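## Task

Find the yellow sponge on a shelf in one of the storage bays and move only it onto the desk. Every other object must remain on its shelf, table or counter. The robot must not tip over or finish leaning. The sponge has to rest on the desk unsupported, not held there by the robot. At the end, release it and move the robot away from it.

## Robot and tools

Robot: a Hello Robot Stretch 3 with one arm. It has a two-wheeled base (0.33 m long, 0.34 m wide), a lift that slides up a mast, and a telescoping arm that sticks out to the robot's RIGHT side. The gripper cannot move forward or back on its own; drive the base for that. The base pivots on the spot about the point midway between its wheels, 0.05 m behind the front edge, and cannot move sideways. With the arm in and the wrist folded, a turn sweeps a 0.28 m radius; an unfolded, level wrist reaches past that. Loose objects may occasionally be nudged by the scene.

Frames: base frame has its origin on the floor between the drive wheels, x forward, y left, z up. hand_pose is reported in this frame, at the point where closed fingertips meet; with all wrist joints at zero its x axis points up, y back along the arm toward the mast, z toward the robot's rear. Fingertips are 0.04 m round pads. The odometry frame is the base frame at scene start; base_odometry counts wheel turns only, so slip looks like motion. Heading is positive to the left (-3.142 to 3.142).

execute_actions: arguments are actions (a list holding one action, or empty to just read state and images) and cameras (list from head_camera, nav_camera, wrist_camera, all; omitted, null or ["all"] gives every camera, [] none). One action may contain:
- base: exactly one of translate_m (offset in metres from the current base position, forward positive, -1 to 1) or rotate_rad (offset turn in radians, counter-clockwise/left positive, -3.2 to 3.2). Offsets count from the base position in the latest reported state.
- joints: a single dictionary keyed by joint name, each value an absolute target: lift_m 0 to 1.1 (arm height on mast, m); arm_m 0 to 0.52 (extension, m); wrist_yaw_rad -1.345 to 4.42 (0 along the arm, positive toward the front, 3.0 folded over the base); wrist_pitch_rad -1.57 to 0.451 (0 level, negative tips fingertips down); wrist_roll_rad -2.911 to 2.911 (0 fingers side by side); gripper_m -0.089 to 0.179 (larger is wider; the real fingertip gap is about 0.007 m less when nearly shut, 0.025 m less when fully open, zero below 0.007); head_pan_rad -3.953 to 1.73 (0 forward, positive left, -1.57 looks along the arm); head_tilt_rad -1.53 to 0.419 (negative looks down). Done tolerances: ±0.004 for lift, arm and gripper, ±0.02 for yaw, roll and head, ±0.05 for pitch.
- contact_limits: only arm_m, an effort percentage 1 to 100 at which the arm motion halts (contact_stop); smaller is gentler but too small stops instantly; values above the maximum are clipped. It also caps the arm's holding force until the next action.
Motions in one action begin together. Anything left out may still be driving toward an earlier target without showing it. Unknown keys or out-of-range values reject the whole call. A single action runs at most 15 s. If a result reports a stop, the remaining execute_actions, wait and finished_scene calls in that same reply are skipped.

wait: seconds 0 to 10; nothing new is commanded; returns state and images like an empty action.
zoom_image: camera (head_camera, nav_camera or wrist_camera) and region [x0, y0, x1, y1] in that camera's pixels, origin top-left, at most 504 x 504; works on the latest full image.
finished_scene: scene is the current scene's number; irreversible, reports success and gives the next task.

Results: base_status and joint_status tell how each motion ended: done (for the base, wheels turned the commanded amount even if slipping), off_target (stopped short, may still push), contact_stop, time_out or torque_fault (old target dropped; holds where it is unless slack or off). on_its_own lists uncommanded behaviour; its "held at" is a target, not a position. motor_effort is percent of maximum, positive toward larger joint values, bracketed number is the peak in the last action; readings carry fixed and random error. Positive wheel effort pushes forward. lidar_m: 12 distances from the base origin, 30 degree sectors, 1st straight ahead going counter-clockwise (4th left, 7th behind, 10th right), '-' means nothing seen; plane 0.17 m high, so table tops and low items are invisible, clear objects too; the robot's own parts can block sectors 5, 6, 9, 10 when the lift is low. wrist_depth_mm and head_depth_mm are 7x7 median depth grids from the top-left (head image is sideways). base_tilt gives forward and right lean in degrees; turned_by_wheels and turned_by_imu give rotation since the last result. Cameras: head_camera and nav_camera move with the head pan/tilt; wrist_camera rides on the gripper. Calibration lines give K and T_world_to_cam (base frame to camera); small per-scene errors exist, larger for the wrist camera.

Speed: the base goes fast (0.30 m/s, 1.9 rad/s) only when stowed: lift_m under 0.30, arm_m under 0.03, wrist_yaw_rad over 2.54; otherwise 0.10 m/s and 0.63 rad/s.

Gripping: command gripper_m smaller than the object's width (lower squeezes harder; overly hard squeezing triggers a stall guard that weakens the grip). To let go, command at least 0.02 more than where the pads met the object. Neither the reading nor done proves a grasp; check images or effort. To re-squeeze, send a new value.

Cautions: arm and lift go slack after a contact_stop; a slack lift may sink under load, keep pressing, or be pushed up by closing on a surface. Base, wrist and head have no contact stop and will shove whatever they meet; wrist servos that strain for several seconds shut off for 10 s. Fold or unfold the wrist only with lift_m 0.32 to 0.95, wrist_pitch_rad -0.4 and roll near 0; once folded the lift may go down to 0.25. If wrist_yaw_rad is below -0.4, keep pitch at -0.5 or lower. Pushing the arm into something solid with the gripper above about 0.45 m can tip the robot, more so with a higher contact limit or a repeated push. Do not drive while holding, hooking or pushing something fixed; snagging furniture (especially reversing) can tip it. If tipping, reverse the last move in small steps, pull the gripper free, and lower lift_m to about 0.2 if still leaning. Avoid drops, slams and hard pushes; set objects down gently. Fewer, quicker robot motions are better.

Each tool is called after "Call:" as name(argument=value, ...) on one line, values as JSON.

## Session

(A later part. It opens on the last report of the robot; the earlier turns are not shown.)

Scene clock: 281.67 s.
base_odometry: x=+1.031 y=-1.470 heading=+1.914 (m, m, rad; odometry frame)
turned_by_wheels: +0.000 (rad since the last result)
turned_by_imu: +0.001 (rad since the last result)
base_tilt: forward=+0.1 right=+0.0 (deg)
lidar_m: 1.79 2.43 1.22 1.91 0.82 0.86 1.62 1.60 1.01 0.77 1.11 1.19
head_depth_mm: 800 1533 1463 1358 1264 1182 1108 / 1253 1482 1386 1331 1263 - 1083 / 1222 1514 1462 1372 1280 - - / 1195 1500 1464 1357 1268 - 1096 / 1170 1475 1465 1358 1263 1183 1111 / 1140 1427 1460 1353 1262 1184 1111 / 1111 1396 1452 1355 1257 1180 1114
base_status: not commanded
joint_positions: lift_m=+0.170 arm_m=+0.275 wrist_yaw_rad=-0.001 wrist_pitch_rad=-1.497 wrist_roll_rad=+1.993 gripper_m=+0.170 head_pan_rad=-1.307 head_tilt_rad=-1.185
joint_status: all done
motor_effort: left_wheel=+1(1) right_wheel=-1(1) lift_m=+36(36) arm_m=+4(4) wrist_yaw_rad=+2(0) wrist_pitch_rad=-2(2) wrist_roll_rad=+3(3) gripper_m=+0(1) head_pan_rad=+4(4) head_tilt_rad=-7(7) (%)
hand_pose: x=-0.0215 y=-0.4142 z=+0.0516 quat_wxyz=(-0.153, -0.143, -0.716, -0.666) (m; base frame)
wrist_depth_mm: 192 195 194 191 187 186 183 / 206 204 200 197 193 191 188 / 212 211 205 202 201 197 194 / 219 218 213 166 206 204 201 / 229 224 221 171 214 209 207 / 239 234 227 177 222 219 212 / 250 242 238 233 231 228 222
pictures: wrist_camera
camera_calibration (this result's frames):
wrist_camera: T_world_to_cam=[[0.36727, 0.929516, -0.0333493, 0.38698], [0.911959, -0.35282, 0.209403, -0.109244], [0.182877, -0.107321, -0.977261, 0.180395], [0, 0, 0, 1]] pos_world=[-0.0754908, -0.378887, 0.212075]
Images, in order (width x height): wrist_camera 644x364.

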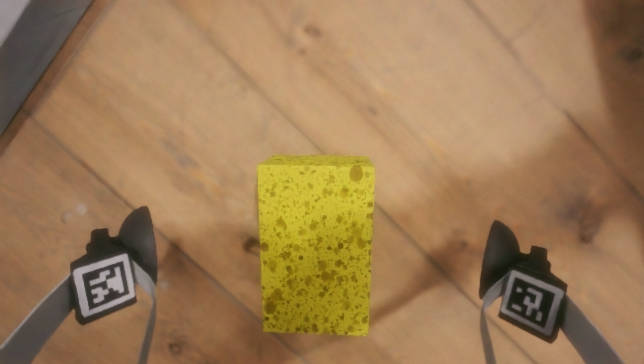

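Perfect. Lower a bit, grip, lift.

Call:
execute_actions(actions=[{"joints":{"lift_m":0.15}}], cameras=[])

Call:
execute_actions(actions=[{"joints":{"gripper_m":0.035}}], cameras=[])

Call:
execute_actions(actions=[{"joints":{"lift_m":0.35,"arm_m":0.05}}], cameras=["wrist_camera"])

Call:
execute_actions(actions=[{"base":{"translate_m":-0.4},"joints":{"lift_m":1.05,"head_tilt_rad":-0.5,"head_pan_rad":-1.57}}])

Scene clock: 289.83 s.
base_odometry: x=+1.031 y=-1.470 heading=+1.914 (m, m, rad; odometry frame)
turned_by_wheels: +0.000 (rad since the last result)
turned_by_imu: +0.001 (rad since the last result)
base_tilt: forward=+0.1 right=+0.0 (deg)
lidar_m: 1.79 2.43 1.22 1.91 0.82 0.86 1.62 1.60 1.02 0.77 1.11 1.19
head_depth_mm: 801 1536 1460 1355 1260 1187 1108 / 1258 1475 1391 1328 1264 - 1092 / 1229 1500 1468 1374 1280 - - / 1196 1498 1467 1351 1274 - 1097 / 1166 1474 1466 1351 1262 1184 1114 / 1141 1431 1463 1355 1265 1181 1110 / 1114 1391 1465 1351 1265 1185 1111
base_status: not commanded
joint_positions: lift_m=+0.150 arm_m=+0.275 wrist_yaw_rad=-0.001 wrist_pitch_rad=-1.497 wrist_roll_rad=+1.993 gripper_m=+0.170 head_pan_rad=-1.307 head_tilt_rad=-1.185
joint_status: all done
motor_effort: left_wheel=+0(1) right_wheel=-1(1) lift_m=+37(36) arm_m=+4(4) wrist_yaw_rad=+1(0) wrist_pitch_rad=-1(2) wrist_roll_rad=+3(3) gripper_m=+0(0) head_pan_rad=+4(4) head_tilt_rad=-7(7) (%)
hand_pose: x=-0.0215 y=-0.4143 z=+0.0316 quat_wxyz=(-0.154, -0.143, -0.716, -0.666) (m; base frame)
wrist_depth_mm: 179 178 174 172 169 166 164 / 186 183 180 179 175 172 169 / 191 191 187 183 182 178 175 / 199 196 192 145 186 183 180 / 206 203 200 149 192 189 187 / 215 211 208 155 198 197 193 / 225 220 214 161 207 205 200
pictures: none
No camera images: the call's "cameras" was empty. Leave "cameras" out to get every camera's image.

Scene clock: 291.67 s.
base_odometry: x=+1.031 y=-1.470 heading=+1.914 (m, m, rad; odometry frame)
turned_by_wheels: +0.000 (rad since the last result)
turned_by_imu: +0.000 (rad since the last result)
base_tilt: forward=+0.0 right=+0.0 (deg)
lidar_m: 1.79 2.43 1.22 1.91 0.82 0.86 1.62 1.60 1.01 0.77 1.11 1.20
head_depth_mm: 802 1530 1460 1355 1265 1178 1112 / 1251 1483 1394 1333 1260 - 1094 / 1227 1504 1468 1377 1271 - - / 1197 1500 1461 1356 1280 - 1098 / 1168 1474 1463 1356 1260 1185 1111 / 1140 1431 1467 1355 1263 1179 1112 / 1117 1392 1459 1355 1265 1186 1114
base_status: not commanded
joint_positions: lift_m=+0.150 arm_m=+0.275 wrist_yaw_rad=-0.001 wrist_pitch_rad=-1.497 wrist_roll_rad=+1.993 gripper_m=+0.036 head_pan_rad=-1.307 head_tilt_rad=-1.185
joint_status: all done
motor_effort: left_wheel=+1(0) right_wheel=-1(1) lift_m=+36(37) arm_m=+4(4) wrist_yaw_rad=+1(0) wrist_pitch_rad=-2(2) wrist_roll_rad=+3(3) gripper_m=-18(100) head_pan_rad=+4(4) head_tilt_rad=-7(7) (%)
hand_pose: x=-0.0215 y=-0.4143 z=+0.0316 quat_wxyz=(-0.154, -0.143, -0.716, -0.666) (m; base frame)
wrist_depth_mm: 180 177 174 172 169 165 164 / 187 184 180 177 174 172 170 / 192 190 186 183 180 178 174 / 199 197 193 144 185 184 181 / 209 205 198 147 190 191 187 / 215 212 209 152 174 196 192 / 224 220 216 158 206 203 200
pictures: none
No camera images: the call's "cameras" was empty. Leave "cameras" out to get every camera's image.

Scene clock: 294.57 s.
base_odometry: x=+1.031 y=-1.470 heading=+1.914 (m, m, rad; odometry frame)
turned_by_wheels: +0.000 (rad since the last result)
turned_by_imu: +0.001 (rad since the last result)
base_tilt: forward=+0.1 right=-0.1 (deg)
lidar_m: 1.79 2.43 1.22 1.91 0.82 0.86 1.62 1.60 1.01 0.76 1.11 1.20
head_depth_mm: 803 1534 1463 1352 1264 1183 1089 / 1250 1478 1387 1325 1266 - - / 1228 1508 1457 1359 - - - / 1191 1501 1465 1359 1271 - 1099 / 1171 1471 1462 1354 1262 1184 1106 / 1142 1434 1465 1355 1265 1183 1113 / 1112 1395 1468 1357 1257 1183 1114
base_status: not commanded
joint_positions: lift_m=+0.350 arm_m=+0.050 wrist_yaw_rad=+0.000 wrist_pitch_rad=-1.496 wrist_roll_rad=+1.994 gripper_m=+0.036 head_pan_rad=-1.307 head_tilt_rad=-1.185
joint_status: all done
motor_effort: left_wheel=+1(1) right_wheel=-1(1) lift_m=+48(50) arm_m=-4(6) wrist_yaw_rad=+1(2) wrist_pitch_rad=-2(2) wrist_roll_rad=+3(3) gripper_m=-16(17) head_pan_rad=+4(3) head_tilt_rad=-7(7) (%)
hand_pose: x=-0.0215 y=-0.1901 z=+0.2312 quat_wxyz=(-0.154, -0.143, -0.716, -0.665) (m; base frame)
wrist_depth_mm: 373 363 367 - - - - / 382 377 376 - - - - / 396 390 386 386 - - - / 415 409 397 144 - - - / 431 417 411 147 - 394 389 / 443 434 429 152 277 408 400 / 474 457 447 159 432 418 417
pictures: wrist_camera
camera_calibration (this result's frames):
wrist_camera: T_world_to_cam=[[0.367567, 0.929373, -0.0340549, 0.184743], [0.911836, -0.352946, 0.209723, -0.0678616], [0.182891, -0.10814, -0.977168, 0.379802], [0, 0, 0, 1]] pos_world=[-0.0754893, -0.154575, 0.391654]
Images, in order (width x height): wrist_camera 644x364.

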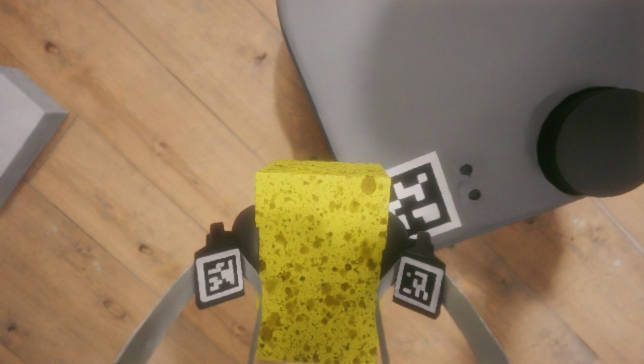

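Scene clock: 301.77 s.
base_odometry: x=+1.166 y=-1.847 heading=+1.914 (m, m, rad; odometry frame)
turned_by_wheels: +0.000 (rad since the last result)
turned_by_imu: -0.001 (rad since the last result)
base_tilt: forward=+0.1 right=+0.0 (deg)
lidar_m: 2.04 1.74 1.44 0.65 0.64 2.11 1.26 1.23 0.91 0.90 0.82 1.37
head_depth_mm: 1337 - - - - 1511 1173 / 1266 1380 - - - - 1199 / 1206 1330 - - - - - / 1149 1264 993 664 1742 - 334 / 1096 1208 1008 669 1683 1496 1247 / 1054 1151 1020 675 985 1381 1251 / 1011 1101 1031 677 566 1512 1251
base_status: done
joint_positions: lift_m=+1.050 arm_m=+0.050 wrist_yaw_rad=+0.000 wrist_pitch_rad=-1.496 wrist_roll_rad=+1.994 gripper_m=+0.036 head_pan_rad=-1.563 head_tilt_rad=-0.508
joint_status: all done
motor_effort: left_wheel=+1(6) right_wheel=-1(6) lift_m=+49(49) arm_m=-3(4) wrist_yaw_rad=+1(1) wrist_pitch_rad=-2(2) wrist_roll_rad=+3(3) gripper_m=-17(16) head_pan_rad=-5(27) head_tilt_rad=+4(38) (%)
hand_pose: x=-0.0215 y=-0.1901 z=+0.9312 quat_wxyz=(-0.154, -0.143, -0.716, -0.665) (m; base frame)
wrist_depth_mm: - - - - 994 938 933 / - - - - - - 1000 / - - - - - - - / - - - 144 - - - / - - - 147 - - - / - - - 152 - - - / - - - 157 - - -
pictures: head_camera (sideways: a quarter turn clockwise sets it upright), nav_camera (sideways: a quarter turn counterclockwise sets it upright), wrist_camera
camera_calibration (this result's frames):
head_camera: T_world_to_cam=[[0.0488429, 0.531844, -0.845433, 1.12293], [0.998062, -0.05867, 0.0207526, -0.0349316], [-0.0385644, -0.844808, -0.533678, 0.655433], [0, 0, 0, 1]] pos_world=[0.00529311, -0.0455587, 1.29988]
nav_camera: T_world_to_cam=[[0.0312812, -0.52077, 0.853124, -1.07222], [-0.999118, -0.0402217, 0.0120818, 0.0423211], [0.0280223, -0.852749, -0.521568, 0.633679], [0, 0, 0, 1]] pos_world=[0.0580668, -0.0163068, 1.24473]
wrist_camera: T_world_to_cam=[[0.367567, 0.929373, -0.034055, 0.208581], [0.911836, -0.352946, 0.209723, -0.214666], [0.182891, -0.10814, -0.977168, 1.06381], [0, 0, 0, 1]] pos_world=[-0.0754893, -0.154574, 1.09165]
Images, in order (width x height): head_camera 896x504, nav_camera 672x504, wrist_camera 644x364.

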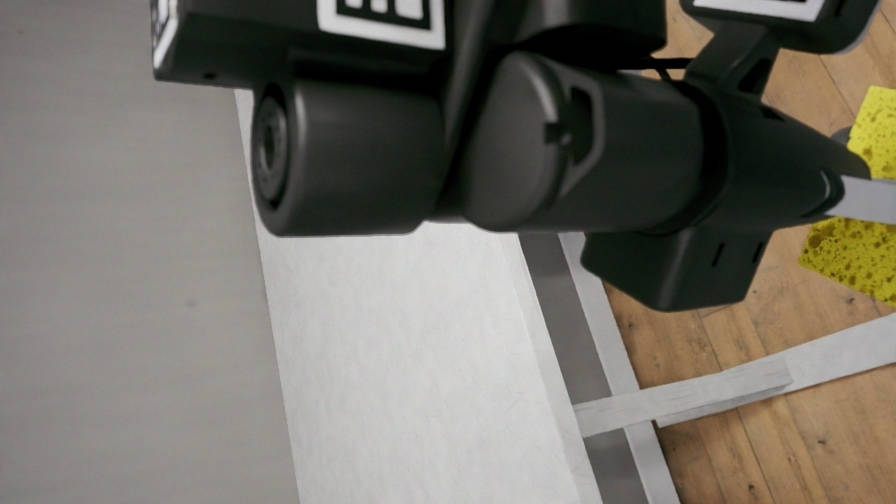

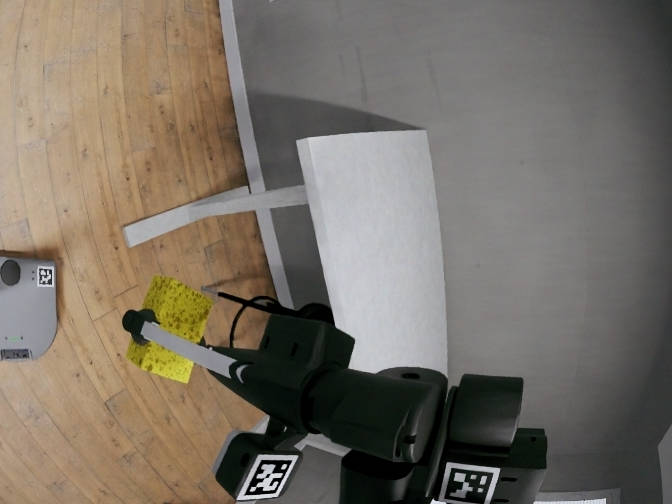

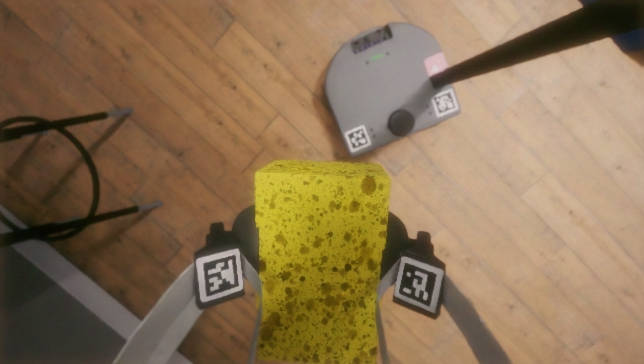

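Call:
execute_actions(actions=[{"joints":{"lift_m":1.1}}], cameras=[])

Call:
execute_actions(actions=[{"joints":{"arm_m":0.52},"contact_limits":{"arm_m":12}}])

Scene clock: 314.13 s.
base_odometry: x=+1.166 y=-1.847 heading=+1.914 (m, m, rad; odometry frame)
turned_by_wheels: +0.000 (rad since the last result)
turned_by_imu: +0.001 (rad since the last result)
base_tilt: forward=+0.0 right=+0.0 (deg)
lidar_m: 2.04 1.75 1.44 0.65 0.64 2.11 1.26 1.23 0.92 0.90 0.81 1.37
head_depth_mm: - - - - 1841 1393 1224 / - - - - - 1396 1163 / - - - - - - - / 1133 1266 1000 698 - 1450 301 / 1098 1207 1006 669 1664 1492 1228 / 1053 1152 1019 673 981 1378 1245 / 1013 1099 1029 678 566 1507 1255
base_status: not commanded
joint_positions: lift_m=+1.100 arm_m=+0.050 wrist_yaw_rad=+0.000 wrist_pitch_rad=-1.496 wrist_roll_rad=+1.994 gripper_m=+0.036 head_pan_rad=-1.563 head_tilt_rad=-0.508
joint_status: all done
motor_effort: left_wheel=+1(1) right_wheel=-1(1) lift_m=+48(48) arm_m=-3(4) wrist_yaw_rad=+0(0) wrist_pitch_rad=-2(2) wrist_roll_rad=+3(3) gripper_m=-16(17) head_pan_rad=-4(3) head_tilt_rad=+4(4) (%)
hand_pose: x=-0.0215 y=-0.1901 z=+0.9812 quat_wxyz=(-0.154, -0.143, -0.716, -0.665) (m; base frame)
wrist_depth_mm: - - - - - - 972 / - - - - - - - / - - - - - - - / - - - 145 - - - / - - - 147 - - - / - - - 152 - - - / - - - 157 - - -
pictures: none
No camera images: the call's "cameras" was empty. Leave "cameras" out to get every camera's image.

Scene clock: 318.77 s.
base_odometry: x=+1.166 y=-1.847 heading=+1.914 (m, m, rad; odometry frame)
turned_by_wheels: +0.000 (rad since the last result)
turned_by_imu: +0.001 (rad since the last result)
base_tilt: forward=+0.1 right=+0.0 (deg)
lidar_m: 2.04 1.75 1.44 0.65 0.64 2.11 1.26 1.23 0.92 0.90 0.81 1.36
head_depth_mm: - 1467 966 759 1706 1432 1225 / 1296 1386 975 722 1175 1475 1232 / 1180 1338 982 661 1497 1442 1235 / 1130 - 1001 635 1743 1487 1240 / 1096 1203 1006 668 1673 1501 1245 / 1053 1151 1018 674 983 1386 1245 / 1011 1094 1032 678 567 1513 1252
base_status: not commanded
joint_positions: lift_m=+1.100 arm_m=+0.519 wrist_yaw_rad=+0.000 wrist_pitch_rad=-1.496 wrist_roll_rad=+1.995 gripper_m=+0.036 head_pan_rad=-1.563 head_tilt_rad=-0.507
joint_status: all done
motor_effort: left_wheel=+1(1) right_wheel=-1(1) lift_m=+48(48) arm_m=+4(2) wrist_yaw_rad=+1(2) wrist_pitch_rad=-2(2) wrist_roll_rad=+3(3) gripper_m=-18(17) head_pan_rad=-4(3) head_tilt_rad=+4(4) (%)
contact_limits: arm_m 12 (drawing in: default 24, maximum 39; extending or still: default 33, maximum 54)
hand_pose: x=-0.0215 y=-0.6586 z=+0.9812 quat_wxyz=(-0.154, -0.144, -0.716, -0.665) (m; base frame)
wrist_depth_mm: 179 177 174 171 171 - - / 185 183 180 176 173 - - / 191 188 185 183 179 178 - / 199 196 191 145 185 182 - / 205 202 197 147 190 189 187 / 214 210 207 152 173 196 192 / 224 220 215 158 205 204 201
pictures: head_camera (sideways: a quarter turn clockwise sets it upright), nav_camera (sideways: a quarter turn counterclockwise sets it upright), wrist_camera
camera_calibration (this result's frames):
head_camera: T_world_to_cam=[[0.0489876, 0.531576, -0.845593, 1.12314], [0.998046, -0.0589317, 0.0207726, -0.0349576], [-0.03879, -0.844958, -0.533424, 0.655103], [0, 0, 0, 1]] pos_world=[0.00528088, -0.0455591, 1.29989]
nav_camera: T_world_to_cam=[[0.0311394, -0.520521, 0.853281, -1.07242], [-0.999129, -0.0399499, 0.0120916, 0.0423085], [0.0277945, -0.852914, -0.521312, 0.633346], [0, 0, 0, 1]] pos_world=[0.0580625, -0.016338, 1.24474]
wrist_camera: T_world_to_cam=[[0.368664, 0.928937, -0.0341175, 0.645516], [0.911402, -0.353998, 0.209839, -0.391335], [0.18285, -0.108455, -0.97714, 1.06178], [0, 0, 0, 1]] pos_world=[-0.0754614, -0.62302, 1.14165]
Images, in order (width x height): head_camera 896x504, nav_camera 672x504, wrist_camera 644x364.

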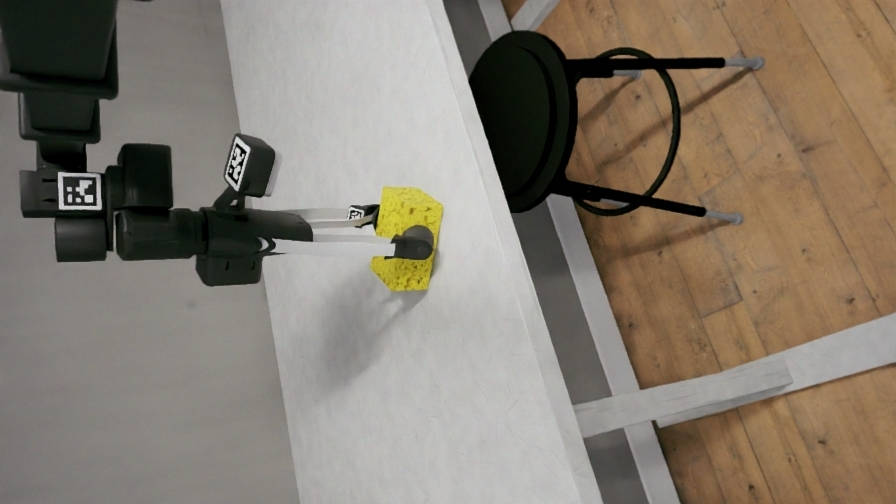

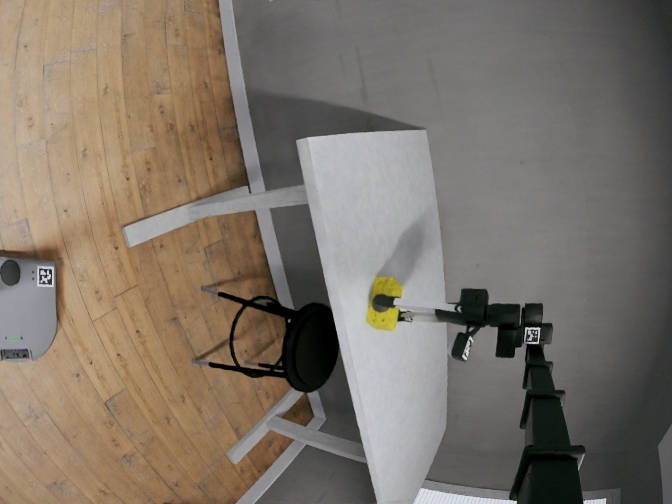

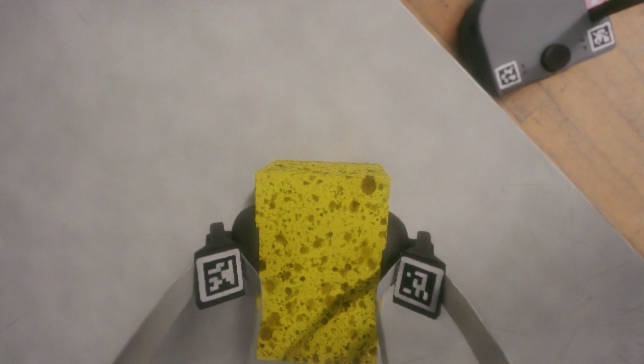

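Call:
execute_actions(actions=[{"joints":{"gripper_m":0.15}}], cameras=["head_camera"])

Call:
execute_actions(actions=[{"base":{"translate_m":-0.12}}], cameras=["head_camera"])

Scene clock: 324.13 s.
base_odometry: x=+1.166 y=-1.847 heading=+1.914 (m, m, rad; odometry frame)
turned_by_wheels: +0.000 (rad since the last result)
turned_by_imu: +0.001 (rad since the last result)
base_tilt: forward=+0.0 right=+0.0 (deg)
lidar_m: 2.04 1.75 1.43 0.65 0.64 2.11 1.25 1.23 0.92 0.90 0.81 1.37
head_depth_mm: - 1459 968 758 1709 1426 1225 / 1293 1378 975 723 1173 1484 1232 / 1182 1344 981 661 1489 1444 1233 / 1132 - 936 634 1742 1497 1237 / 1098 1203 1011 668 1683 1496 1241 / 1053 1152 1021 675 981 1381 1245 / 1010 1095 1030 679 566 1509 1252
base_status: not commanded
joint_positions: lift_m=+1.100 arm_m=+0.519 wrist_yaw_rad=+0.000 wrist_pitch_rad=-1.496 wrist_roll_rad=+1.995 gripper_m=+0.150 head_pan_rad=-1.563 head_tilt_rad=-0.507
joint_status: all done
motor_effort: left_wheel=+1(1) right_wheel=-1(1) lift_m=+47(48) arm_m=+4(4) wrist_yaw_rad=+1(1) wrist_pitch_rad=-2(2) wrist_roll_rad=+2(3) gripper_m=+0(100) head_pan_rad=-4(5) head_tilt_rad=+4(4) (%)
hand_pose: x=-0.0215 y=-0.6585 z=+0.9812 quat_wxyz=(-0.154, -0.144, -0.716, -0.665) (m; base frame)
wrist_depth_mm: 177 177 174 171 171 - - / 184 182 179 177 173 - - / 192 188 186 182 178 179 - / 197 196 191 145 185 183 - / 204 201 198 148 192 188 188 / 213 - 206 154 197 - 193 / 221 218 215 160 206 203 199
pictures: head_camera (sideways: a quarter turn clockwise sets it upright)
camera_calibration (this result's frames):
head_camera: T_world_to_cam=[[0.0489875, 0.531576, -0.845593, 1.12314], [0.998046, -0.0589315, 0.0207726, -0.0349576], [-0.0387899, -0.844958, -0.533424, 0.655103], [0, 0, 0, 1]] pos_world=[0.00528089, -0.0455591, 1.29989]
Images, in order (width x height): head_camera 896x504.

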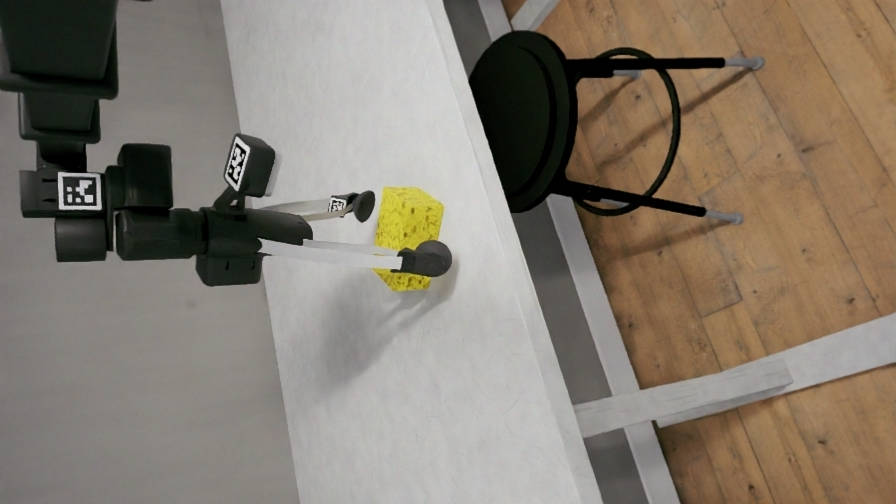

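Scene clock: 326.30 s.
base_odometry: x=+1.206 y=-1.960 heading=+1.914 (m, m, rad; odometry frame)
turned_by_wheels: +0.000 (rad since the last result)
turned_by_imu: +0.000 (rad since the last result)
base_tilt: forward=+0.0 right=+0.0 (deg)
lidar_m: 2.12 1.62 0.76 0.60 0.59 1.97 1.15 1.12 0.87 0.90 0.86 1.41
head_depth_mm: - 1500 966 2036 1852 1469 1222 / 1346 1446 977 1220 1666 1438 1237 / 1229 1396 981 730 1180 1480 1239 / 1178 - 933 697 1559 1449 1242 / 1142 1254 1007 654 1710 1509 1246 / 1092 1191 1013 673 1638 1507 1243 / 1049 1136 1031 678 1007 1391 1247
base_status: done
joint_positions: lift_m=+1.100 arm_m=+0.519 wrist_yaw_rad=+0.000 wrist_pitch_rad=-1.496 wrist_roll_rad=+1.995 gripper_m=+0.150 head_pan_rad=-1.563 head_tilt_rad=-0.507
joint_status: not commanded
motor_effort: left_wheel=+1(4) right_wheel=-1(7) lift_m=+48(47) arm_m=+3(4) wrist_yaw_rad=+1(2) wrist_pitch_rad=-2(2) wrist_roll_rad=+3(3) gripper_m=+1(1) head_pan_rad=-4(4) head_tilt_rad=+4(3) (%)
hand_pose: x=-0.0215 y=-0.6585 z=+0.9812 quat_wxyz=(-0.154, -0.144, -0.716, -0.665) (m; base frame)
wrist_depth_mm: 179 177 174 - - - - / 184 182 178 178 - - - / 191 187 185 182 - - - / 199 195 193 189 187 - - / 205 203 199 194 192 - - / 214 - 206 202 200 - - / 223 220 214 210 199 204 -
pictures: head_camera (sideways: a quarter turn clockwise sets it upright)
camera_calibration (this result's frames):
head_camera: T_world_to_cam=[[0.0489876, 0.531576, -0.845593, 1.12314], [0.998046, -0.0589317, 0.0207726, -0.0349576], [-0.03879, -0.844958, -0.533424, 0.655103], [0, 0, 0, 1]] pos_world=[0.00528088, -0.0455591, 1.29989]
Images, in order (width x height): head_camera 896x504.

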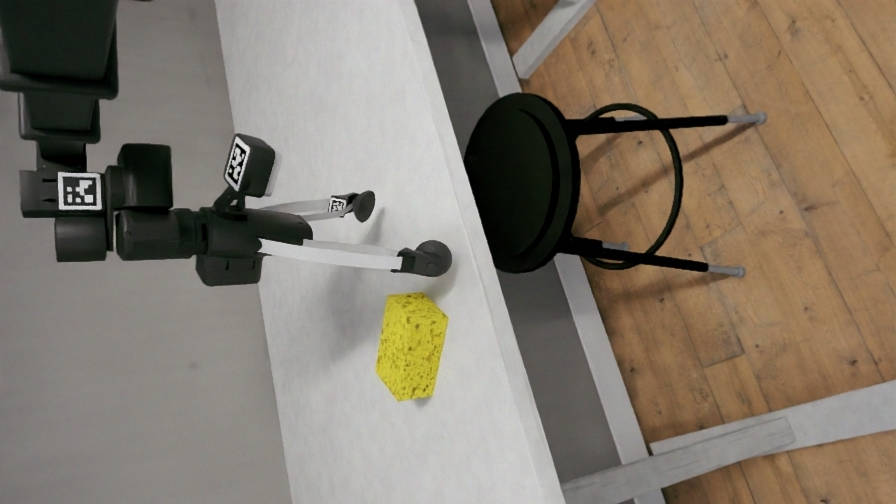

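Call:
execute_actions(actions=[{"base":{"translate_m":-0.12},"joints":{"wrist_pitch_rad":-1.0}}], cameras=[])

Call:
execute_actions(actions=[{"joints":{"arm_m":0.0}}], cameras=["head_camera"])

Scene clock: 334.90 s.
base_odometry: x=+1.247 y=-2.073 heading=+1.914 (m, m, rad; odometry frame)
turned_by_wheels: +0.000 (rad since the last result)
turned_by_imu: +0.001 (rad since the last result)
base_tilt: forward=+0.0 right=+0.0 (deg)
lidar_m: 2.20 1.60 0.70 0.56 1.43 1.83 1.03 1.01 1.40 0.85 0.92 1.47
head_depth_mm: - 1558 966 2020 1714 1467 1231 / 1398 1492 976 1944 1852 1475 1231 / 1270 1443 926 1232 1429 1442 1231 / 1219 - 993 772 1184 1487 1242 / 1182 1302 1004 737 1693 1457 1249 / 1135 1238 1022 673 1689 1509 1249 / 1089 1181 1030 653 1608 1504 1221
base_status: done
joint_positions: lift_m=+1.100 arm_m=+0.519 wrist_yaw_rad=+0.000 wrist_pitch_rad=-1.008 wrist_roll_rad=+1.995 gripper_m=+0.150 head_pan_rad=-1.563 head_tilt_rad=-0.507
joint_status: all done
motor_effort: left_wheel=+1(5) right_wheel=-1(6) lift_m=+48(47) arm_m=+4(3) wrist_yaw_rad=-1(1) wrist_pitch_rad=+3(2) wrist_roll_rad=+2(3) gripper_m=+0(0) head_pan_rad=-2(4) head_tilt_rad=+3(4) (%)
hand_pose: x=-0.0215 y=-0.7799 z=+1.0089 quat_wxyz=(-0.184, -0.102, -0.856, -0.472) (m; base frame)
wrist_depth_mm: 314 251 210 182 157 140 789 / 347 279 226 192 167 147 136 / 392 304 244 205 176 154 137 / 455 339 265 219 187 163 144 / 540 393 292 237 199 167 150 / 584 - 325 259 213 - 159 / 562 522 361 282 230 196 164
pictures: none
No camera images: the call's "cameras" was empty. Leave "cameras" out to get every camera's image.

Scene clock: 339.90 s.
base_odometry: x=+1.247 y=-2.073 heading=+1.914 (m, m, rad; odometry frame)
turned_by_wheels: +0.000 (rad since the last result)
turned_by_imu: +0.001 (rad since the last result)
base_tilt: forward=+0.0 right=+0.0 (deg)
lidar_m: 2.20 1.61 0.69 0.56 1.43 1.83 1.03 1.01 1.40 0.85 0.92 1.47
head_depth_mm: - - - - - - 1226 / - - - - - - 1233 / - - - - - - 1206 / 1233 1357 997 739 - 1451 1307 / 1184 1298 1008 737 1736 1452 1244 / 1134 1239 1022 674 1701 1509 1246 / 1093 1186 1035 656 1609 1501 1222
base_status: not commanded
joint_positions: lift_m=+1.100 arm_m=+0.000 wrist_yaw_rad=+0.000 wrist_pitch_rad=-1.007 wrist_roll_rad=+1.995 gripper_m=+0.150 head_pan_rad=-1.563 head_tilt_rad=-0.507
joint_status: all done
motor_effort: left_wheel=+1(1) right_wheel=-1(1) lift_m=+48(47) arm_m=-3(3) wrist_yaw_rad=+1(1) wrist_pitch_rad=+2(3) wrist_roll_rad=+2(3) gripper_m=+0(1) head_pan_rad=-3(4) head_tilt_rad=+4(3) (%)
hand_pose: x=-0.0215 y=-0.2617 z=+1.0090 quat_wxyz=(-0.184, -0.102, -0.856, -0.472) (m; base frame)
wrist_depth_mm: - - - - - 949 - / - - - - - 944 829 / - - - - - 990 883 / 472 - 926 - - - 930 / 537 458 - - - - 953 / 686 - - - - - - / 826 531 - - - - -
pictures: head_camera (sideways: a quarter turn clockwise sets it upright)
camera_calibration (this result's frames):
head_camera: T_world_to_cam=[[0.0489886, 0.531435, -0.845681, 1.12325], [0.998046, -0.0589281, 0.0207837, -0.0349721], [-0.0387892, -0.845047, -0.533283, 0.65492], [0, 0, 0, 1]] pos_world=[0.00528089, -0.0455594, 1.2999]
Images, in order (width x height): head_camera 896x504.

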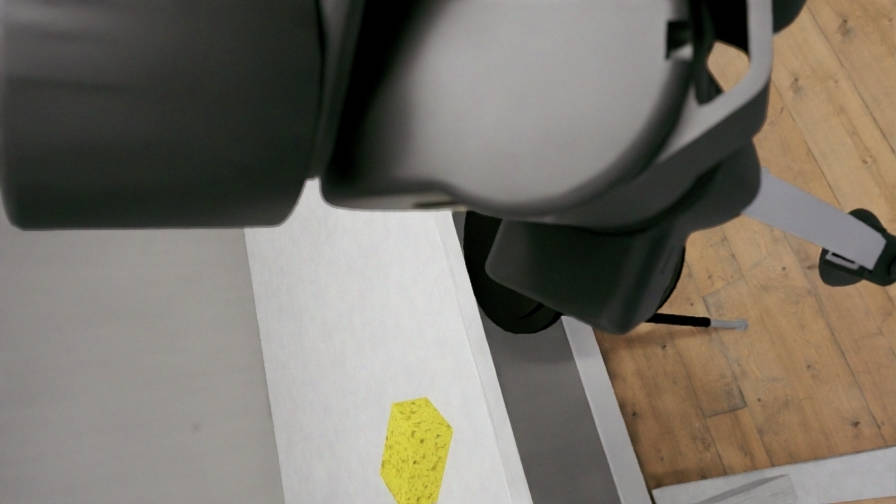

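Call:
finished_scene(scene=2)

The scene is finished: the task was done.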